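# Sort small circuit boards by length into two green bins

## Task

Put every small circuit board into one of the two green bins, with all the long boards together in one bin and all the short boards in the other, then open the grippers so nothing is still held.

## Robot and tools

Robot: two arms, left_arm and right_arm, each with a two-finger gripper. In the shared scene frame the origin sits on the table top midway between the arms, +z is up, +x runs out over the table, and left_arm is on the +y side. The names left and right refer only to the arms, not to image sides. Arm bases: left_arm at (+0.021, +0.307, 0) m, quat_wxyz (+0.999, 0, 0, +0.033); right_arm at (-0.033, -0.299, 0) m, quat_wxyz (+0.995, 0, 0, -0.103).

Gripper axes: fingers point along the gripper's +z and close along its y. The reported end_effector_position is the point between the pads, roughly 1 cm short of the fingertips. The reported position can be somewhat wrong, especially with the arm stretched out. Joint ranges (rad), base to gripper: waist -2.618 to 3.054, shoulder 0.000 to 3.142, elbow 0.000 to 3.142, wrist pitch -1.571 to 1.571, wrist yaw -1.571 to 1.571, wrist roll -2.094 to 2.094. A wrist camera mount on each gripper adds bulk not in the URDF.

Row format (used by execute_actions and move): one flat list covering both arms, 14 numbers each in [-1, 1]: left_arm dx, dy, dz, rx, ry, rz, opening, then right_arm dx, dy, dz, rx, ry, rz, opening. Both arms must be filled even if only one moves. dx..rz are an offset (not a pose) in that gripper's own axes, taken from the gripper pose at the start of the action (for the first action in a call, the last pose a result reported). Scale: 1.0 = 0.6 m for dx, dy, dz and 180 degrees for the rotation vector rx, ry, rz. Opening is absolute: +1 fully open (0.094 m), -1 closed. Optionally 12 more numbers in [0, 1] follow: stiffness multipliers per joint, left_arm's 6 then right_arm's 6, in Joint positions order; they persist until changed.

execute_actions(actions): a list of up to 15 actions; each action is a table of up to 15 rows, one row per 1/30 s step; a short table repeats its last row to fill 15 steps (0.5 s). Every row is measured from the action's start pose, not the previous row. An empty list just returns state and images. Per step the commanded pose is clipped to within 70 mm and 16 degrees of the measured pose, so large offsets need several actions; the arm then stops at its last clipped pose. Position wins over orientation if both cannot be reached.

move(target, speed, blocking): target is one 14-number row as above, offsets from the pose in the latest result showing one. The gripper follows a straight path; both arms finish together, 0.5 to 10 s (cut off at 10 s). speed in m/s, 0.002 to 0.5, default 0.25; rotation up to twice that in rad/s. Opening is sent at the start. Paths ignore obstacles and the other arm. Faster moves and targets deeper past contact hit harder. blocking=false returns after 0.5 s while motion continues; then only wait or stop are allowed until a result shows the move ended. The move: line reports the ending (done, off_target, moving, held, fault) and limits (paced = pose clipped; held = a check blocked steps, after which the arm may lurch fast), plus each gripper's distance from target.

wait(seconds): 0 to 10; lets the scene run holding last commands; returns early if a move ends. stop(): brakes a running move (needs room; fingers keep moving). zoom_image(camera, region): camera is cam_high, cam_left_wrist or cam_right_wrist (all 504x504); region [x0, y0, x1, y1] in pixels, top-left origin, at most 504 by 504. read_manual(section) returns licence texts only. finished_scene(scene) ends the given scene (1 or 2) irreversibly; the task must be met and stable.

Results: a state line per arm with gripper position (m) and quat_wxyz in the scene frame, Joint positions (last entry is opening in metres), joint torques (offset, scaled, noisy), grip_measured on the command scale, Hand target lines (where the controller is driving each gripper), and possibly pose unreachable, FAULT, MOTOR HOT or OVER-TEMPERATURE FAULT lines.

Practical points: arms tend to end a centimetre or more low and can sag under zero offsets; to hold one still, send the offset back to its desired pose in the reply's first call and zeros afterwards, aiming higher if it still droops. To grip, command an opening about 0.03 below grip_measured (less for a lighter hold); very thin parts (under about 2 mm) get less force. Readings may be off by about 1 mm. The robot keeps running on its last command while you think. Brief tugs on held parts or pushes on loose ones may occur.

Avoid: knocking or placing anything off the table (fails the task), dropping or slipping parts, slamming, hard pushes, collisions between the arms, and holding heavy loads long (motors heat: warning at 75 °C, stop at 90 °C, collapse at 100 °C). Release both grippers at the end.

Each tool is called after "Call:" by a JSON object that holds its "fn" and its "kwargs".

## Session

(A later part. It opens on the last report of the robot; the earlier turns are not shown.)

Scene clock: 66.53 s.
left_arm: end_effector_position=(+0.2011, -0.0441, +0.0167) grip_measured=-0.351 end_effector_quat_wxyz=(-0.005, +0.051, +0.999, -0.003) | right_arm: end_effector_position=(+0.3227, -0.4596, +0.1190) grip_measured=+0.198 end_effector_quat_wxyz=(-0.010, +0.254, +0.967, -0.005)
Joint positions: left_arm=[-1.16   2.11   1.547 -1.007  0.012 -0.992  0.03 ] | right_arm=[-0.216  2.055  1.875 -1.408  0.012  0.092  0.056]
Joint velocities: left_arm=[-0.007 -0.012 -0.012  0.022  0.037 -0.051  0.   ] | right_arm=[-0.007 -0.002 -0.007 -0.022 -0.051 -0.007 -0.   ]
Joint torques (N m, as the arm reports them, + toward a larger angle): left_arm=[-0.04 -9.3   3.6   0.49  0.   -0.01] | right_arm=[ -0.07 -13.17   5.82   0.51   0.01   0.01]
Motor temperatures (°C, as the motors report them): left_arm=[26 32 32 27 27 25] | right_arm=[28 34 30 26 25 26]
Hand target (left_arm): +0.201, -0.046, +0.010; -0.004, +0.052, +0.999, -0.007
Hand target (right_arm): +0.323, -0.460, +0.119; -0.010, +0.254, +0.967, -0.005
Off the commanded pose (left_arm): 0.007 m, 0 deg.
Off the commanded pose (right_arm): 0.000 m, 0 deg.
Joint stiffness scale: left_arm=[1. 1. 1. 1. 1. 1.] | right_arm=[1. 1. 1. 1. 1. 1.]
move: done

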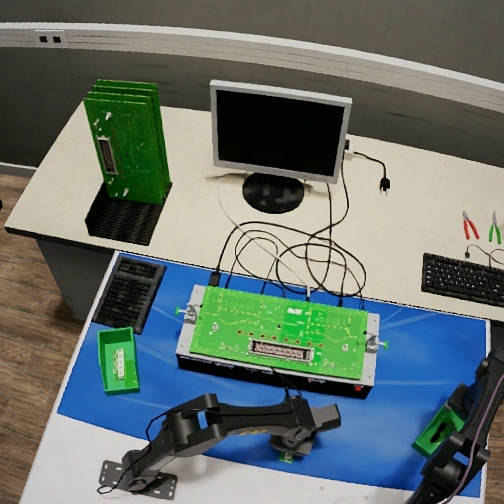

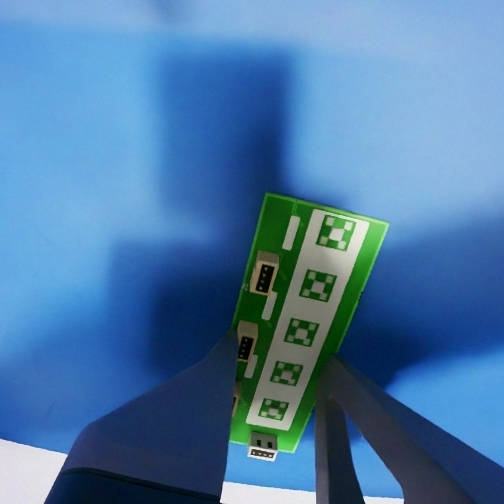

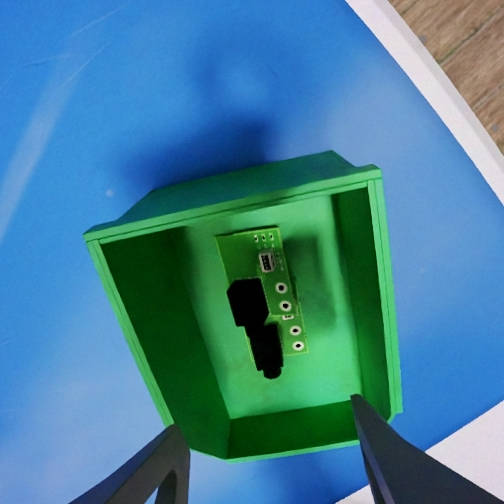

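Call:
{"fn": "move", "kwargs": {"target": [0,0.08,-0.17,0,0,0,-0.385,0,0,0,0,0,0,0.2], "speed": 0.15}}

Scene clock: 68.17 s.
left_arm: end_effector_position=(+0.1998, +0.0081, +0.1018) grip_measured=-0.351 end_effector_quat_wxyz=(-0.016, +0.050, +0.999, +0.013) | right_arm: end_effector_position=(+0.3227, -0.4596, +0.1190) grip_measured=+0.198 end_effector_quat_wxyz=(-0.010, +0.254, +0.967, -0.005)
Joint positions: left_arm=[-1.095  1.907  1.595 -1.299  0.012 -0.929  0.03 ] | right_arm=[-0.216  2.055  1.875 -1.408  0.012  0.092  0.056]
Joint velocities: left_arm=[-0.007 -0.002 -0.002 -0.051 -0.007 -0.022 -0.   ] | right_arm=[-0.002 -0.017 -0.002  0.007  0.007 -0.066  0.001]
Joint torques (N m, as the arm reports them, + toward a larger angle): left_arm=[  0.5  -10.55   7.45   0.04  -0.02   0.07] | right_arm=[ -0.13 -13.18   5.76   0.51   0.     0.01]
Motor temperatures (°C, as the motors report them): left_arm=[26 32 32 27 27 25] | right_arm=[28 34 30 26 25 26]
Hand target (left_arm): +0.204, +0.005, +0.117; -0.005, +0.051, +0.999, -0.004
Hand target (right_arm): +0.323, -0.460, +0.119; -0.010, +0.254, +0.967, -0.005
Off the commanded pose (left_arm): 0.018 m, 2 deg.
Off the commanded pose (right_arm): 0.000 m, 0 deg.
Joint stiffness scale: left_arm=[1. 1. 1. 1. 1. 1.] | right_arm=[1. 1. 1. 1. 1. 1.]
move: off_target (left_arm)

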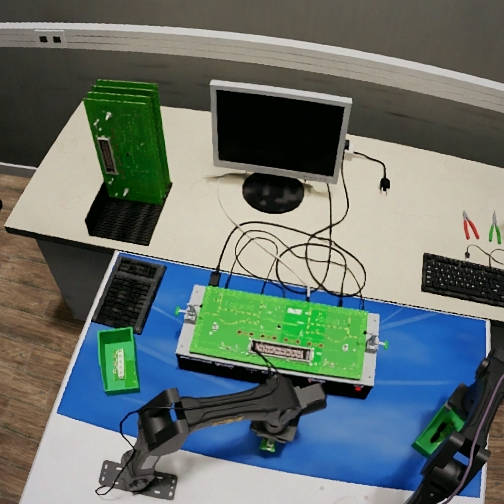

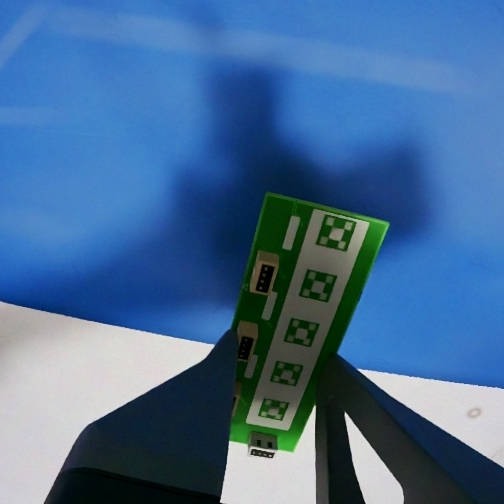

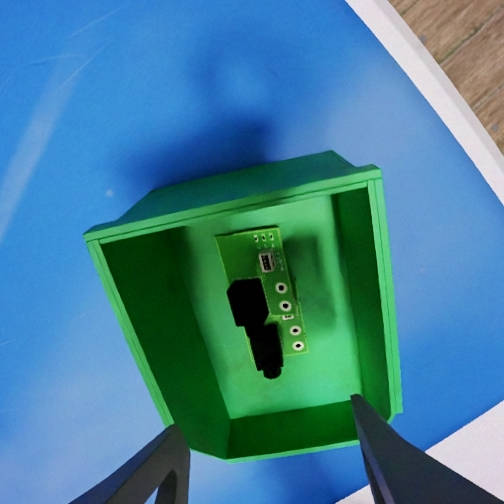

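Call:
{"fn": "move", "kwargs": {"target": [-0.138,0.743,-0.042,0.008,-0.01,-0.144,-0.385,0,0,0,0,0,0,0.2], "speed": 0.3}}

Scene clock: 70.87 s.
left_arm: end_effector_position=(+0.3168, +0.4337, +0.1273) grip_measured=-0.351 end_effector_quat_wxyz=(-0.005, -0.182, +0.983, -0.007) | right_arm: end_effector_position=(+0.3227, -0.4596, +0.1190) grip_measured=+0.198 end_effector_quat_wxyz=(-0.010, +0.254, +0.967, -0.005)
Joint positions: left_arm=[ 0.342  1.772  1.526 -1.338  0.012  0.041  0.03 ] | right_arm=[-0.216  2.055  1.875 -1.408  0.012  0.092  0.056]
Joint velocities: left_arm=[-0.002  0.002  0.007 -0.066  0.007  0.022  0.001] | right_arm=[-0.012 -0.002 -0.012  0.095 -0.037  0.037 -0.001]
Joint torques (N m, as the arm reports them, + toward a larger angle): left_arm=[-0.39 -7.31  7.8   0.12  0.05  0.07] | right_arm=[ -0.03 -13.19   5.77   0.53   0.     0.03]
Motor temperatures (°C, as the motors report them): left_arm=[26 32 32 27 27 25] | right_arm=[28 34 30 26 25 26]
Hand target (left_arm): +0.323, +0.434, +0.134; +0.006, -0.175, +0.985, -0.009
Hand target (right_arm): +0.323, -0.460, +0.119; -0.010, +0.254, +0.967, -0.005
Off the commanded pose (left_arm): 0.016 m, 2 deg.
Off the commanded pose (right_arm): 0.000 m, 0 deg.
Joint stiffness scale: left_arm=[1. 1. 1. 1. 1. 1.] | right_arm=[1. 1. 1. 1. 1. 1.]
move: off_target (left_arm)

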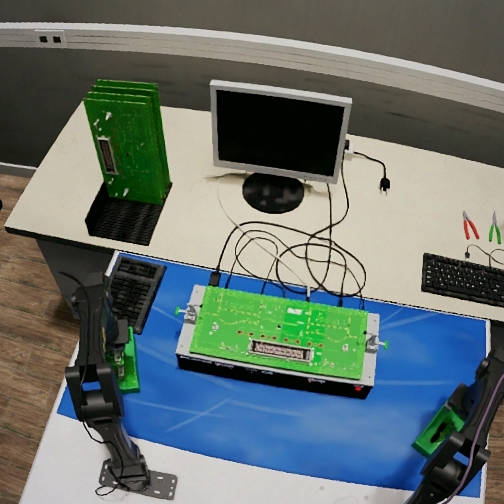

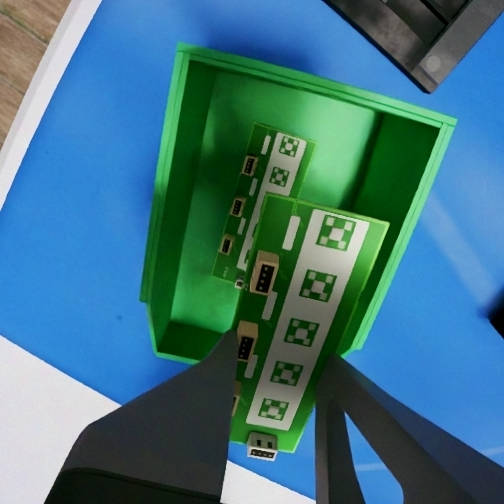

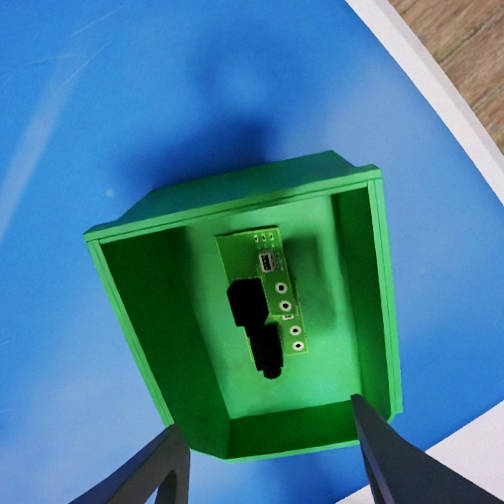

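Call:
{"fn": "move", "kwargs": {"target": [-0.012,0.012,0.157,0,0,0,-0.385,0,0,0,0,0,0,0.2], "speed": 0.08}}

Call:
{"fn": "move", "kwargs": {"target": [0,0,0,0,0,0,-0.2,0,0,0,0,0,0,0.2]}}

Call:
{"fn": "move", "kwargs": {"target": [0,0,-0.15,0,0,0,-0.2,0,0,0,0,0,0,0.2], "speed": 0.15}}

Scene clock: 73.03 s.
left_arm: end_effector_position=(+0.3218, +0.4403, +0.0362) grip_measured=-0.351 end_effector_quat_wxyz=(-0.007, -0.183, +0.983, -0.008) | right_arm: end_effector_position=(+0.3227, -0.4596, +0.1190) grip_measured=+0.198 end_effector_quat_wxyz=(-0.010, +0.254, +0.967, -0.005)
Joint positions: left_arm=[ 0.355  1.864  1.272 -0.996  0.013  0.053  0.03 ] | right_arm=[-0.216  2.055  1.875 -1.408  0.012  0.092  0.056]
Joint velocities: left_arm=[-0.007  0.012  0.022 -0.007 -0.022 -0.051 -0.001] | right_arm=[ 0.007 -0.012  0.002 -0.007 -0.022  0.037 -0.001]
Joint torques (N m, as the arm reports them, + toward a larger angle): left_arm=[ 0.66 -7.9   4.13  0.27 -0.02  0.06] | right_arm=[ -0.04 -13.23   5.83   0.51  -0.02   0.01]
Motor temperatures (°C, as the motors report them): left_arm=[26 32 32 27 27 25] | right_arm=[28 34 30 26 25 26]
Hand target (left_arm): +0.321, +0.443, +0.034; -0.005, -0.182, +0.983, -0.008
Hand target (right_arm): +0.323, -0.460, +0.119; -0.010, +0.254, +0.967, -0.005
Off the commanded pose (left_arm): 0.004 m, 0 deg.
Off the commanded pose (right_arm): 0.000 m, 0 deg.
Joint stiffness scale: left_arm=[1. 1. 1. 1. 1. 1.] | right_arm=[1. 1. 1. 1. 1. 1.]
move: done

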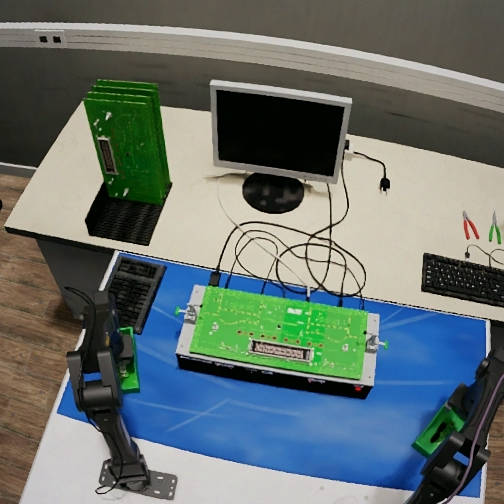

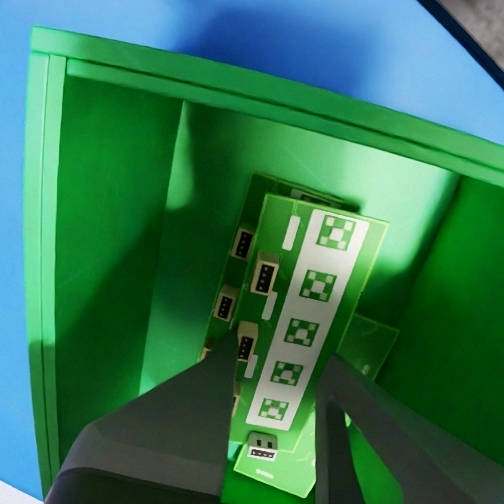

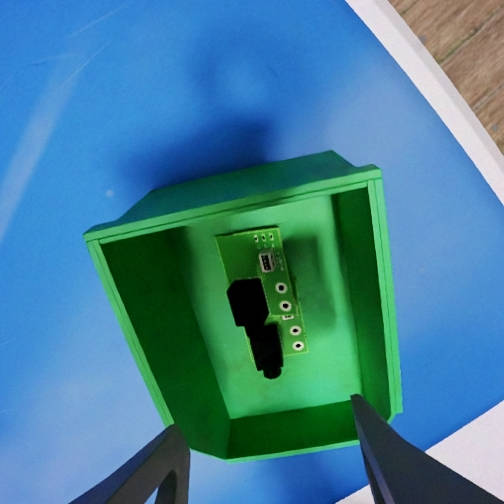

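Scene clock: 73.53 s.
left_arm: end_effector_position=(+0.3218, +0.4403, +0.0362) grip_measured=-0.202 end_effector_quat_wxyz=(-0.007, -0.183, +0.983, -0.008) | right_arm: end_effector_position=(+0.3227, -0.4596, +0.1190) grip_measured=+0.198 end_effector_quat_wxyz=(-0.010, +0.254, +0.967, -0.005)
Joint positions: left_arm=[ 0.355  1.864  1.272 -0.996  0.013  0.053  0.037] | right_arm=[-0.216  2.055  1.875 -1.408  0.012  0.092  0.056]
Joint velocities: left_arm=[-0.012  0.002 -0.007 -0.066  0.007 -0.11  -0.   ] | right_arm=[ 0.007 -0.007 -0.002  0.022  0.051 -0.037 -0.   ]
Joint torques (N m, as the arm reports them, + toward a larger angle): left_arm=[-0.03 -8.09  4.72  0.18 -0.02 -0.01] | right_arm=[  0.   -13.24   5.84   0.52   0.01   0.02]
Motor temperatures (°C, as the motors report them): left_arm=[26 32 32 27 27 25] | right_arm=[28 34 30 26 25 26]
Hand target (left_arm): +0.322, +0.440, +0.036; -0.007, -0.183, +0.983, -0.008
Hand target (right_arm): +0.323, -0.460, +0.119; -0.010, +0.254, +0.967, -0.005
Off the commanded pose (left_arm): 0.000 m, 0 deg.
Off the commanded pose (right_arm): 0.000 m, 0 deg.
Joint stiffness scale: left_arm=[1. 1. 1. 1. 1. 1.] | right_arm=[1. 1. 1. 1. 1. 1.]
move: done

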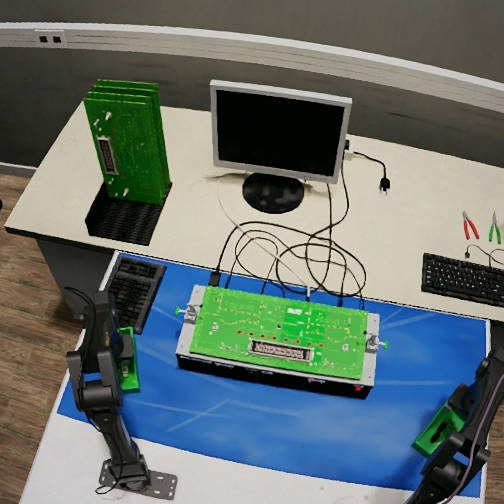

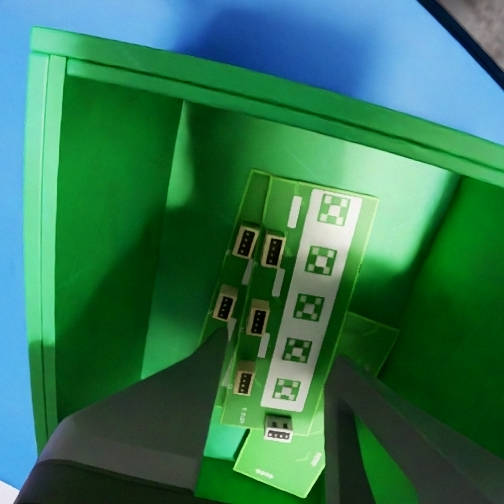

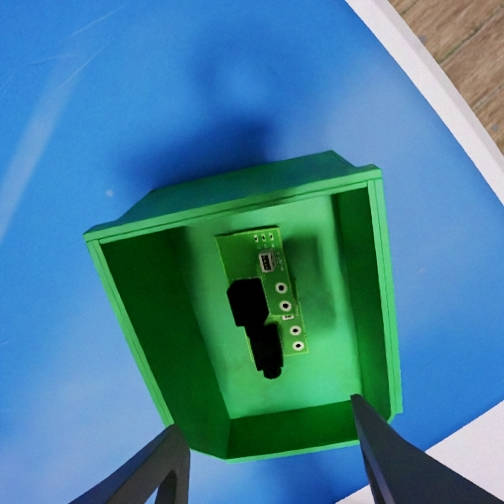

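Scene clock: 74.77 s.
left_arm: end_effector_position=(+0.3164, +0.4379, +0.1112) grip_measured=-0.202 end_effector_quat_wxyz=(-0.029, -0.183, +0.983, -0.013) | right_arm: end_effector_position=(+0.3227, -0.4596, +0.1190) grip_measured=+0.198 end_effector_quat_wxyz=(-0.010, +0.254, +0.967, -0.005)
Joint positions: left_arm=[ 0.355  1.826  1.527 -1.334  0.013  0.053  0.037] | right_arm=[-0.216  2.055  1.875 -1.408  0.012  0.092  0.056]
Joint velocities: left_arm=[-0.002 -0.002  0.002 -0.095 -0.022 -0.051 -0.   ] | right_arm=[ 0.027  0.002  0.002  0.022 -0.066  0.037  0.   ]
Joint torques (N m, as the arm reports them, + toward a larger angle): left_arm=[-0.02 -9.85  7.5   0.03 -0.01 -0.01] | right_arm=[ -0.03 -13.25   5.74   0.51   0.     0.  ]
Motor temperatures (°C, as the motors report them): left_arm=[26 32 32 27 27 25] | right_arm=[28 34 30 26 25 26]
Hand target (left_arm): +0.322, +0.440, +0.126; -0.007, -0.183, +0.983, -0.008
Hand target (right_arm): +0.323, -0.460, +0.119; -0.010, +0.254, +0.967, -0.005
Off the commanded pose (left_arm): 0.017 m, 3 deg.
Off the commanded pose (right_arm): 0.000 m, 0 deg.
Joint stiffness scale: left_arm=[1. 1. 1. 1. 1. 1.] | right_arm=[1. 1. 1. 1. 1. 1.]
move: off_target (left_arm)

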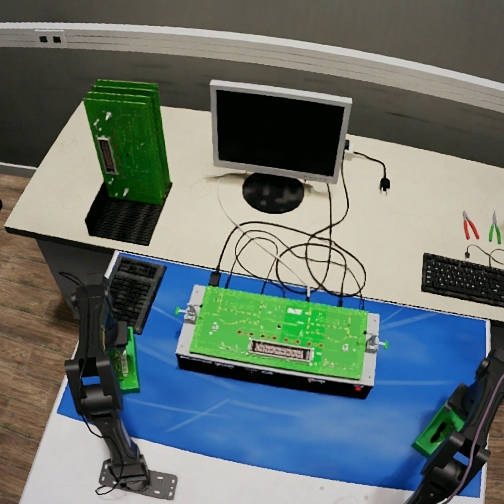

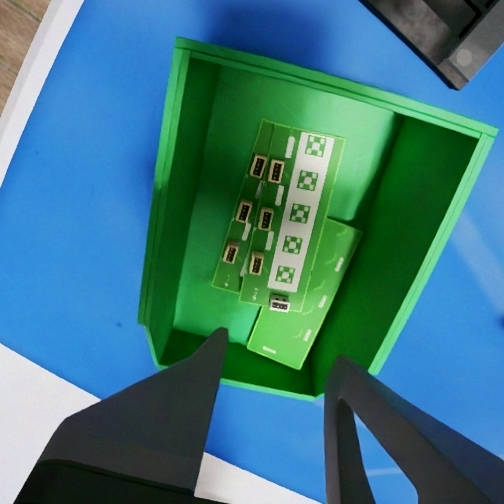

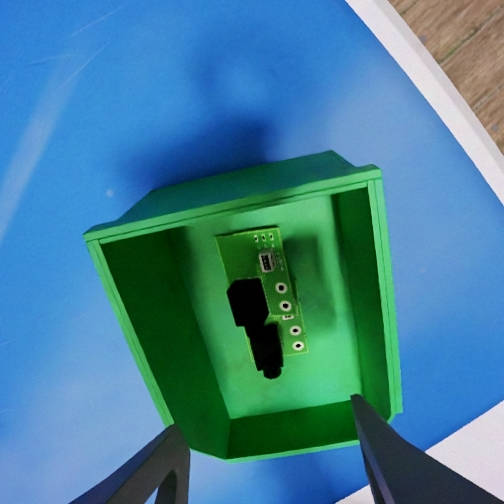

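Call:
{"fn": "finished_scene", "kwargs": {"scene": 1}}

The scene is finished: the task was done.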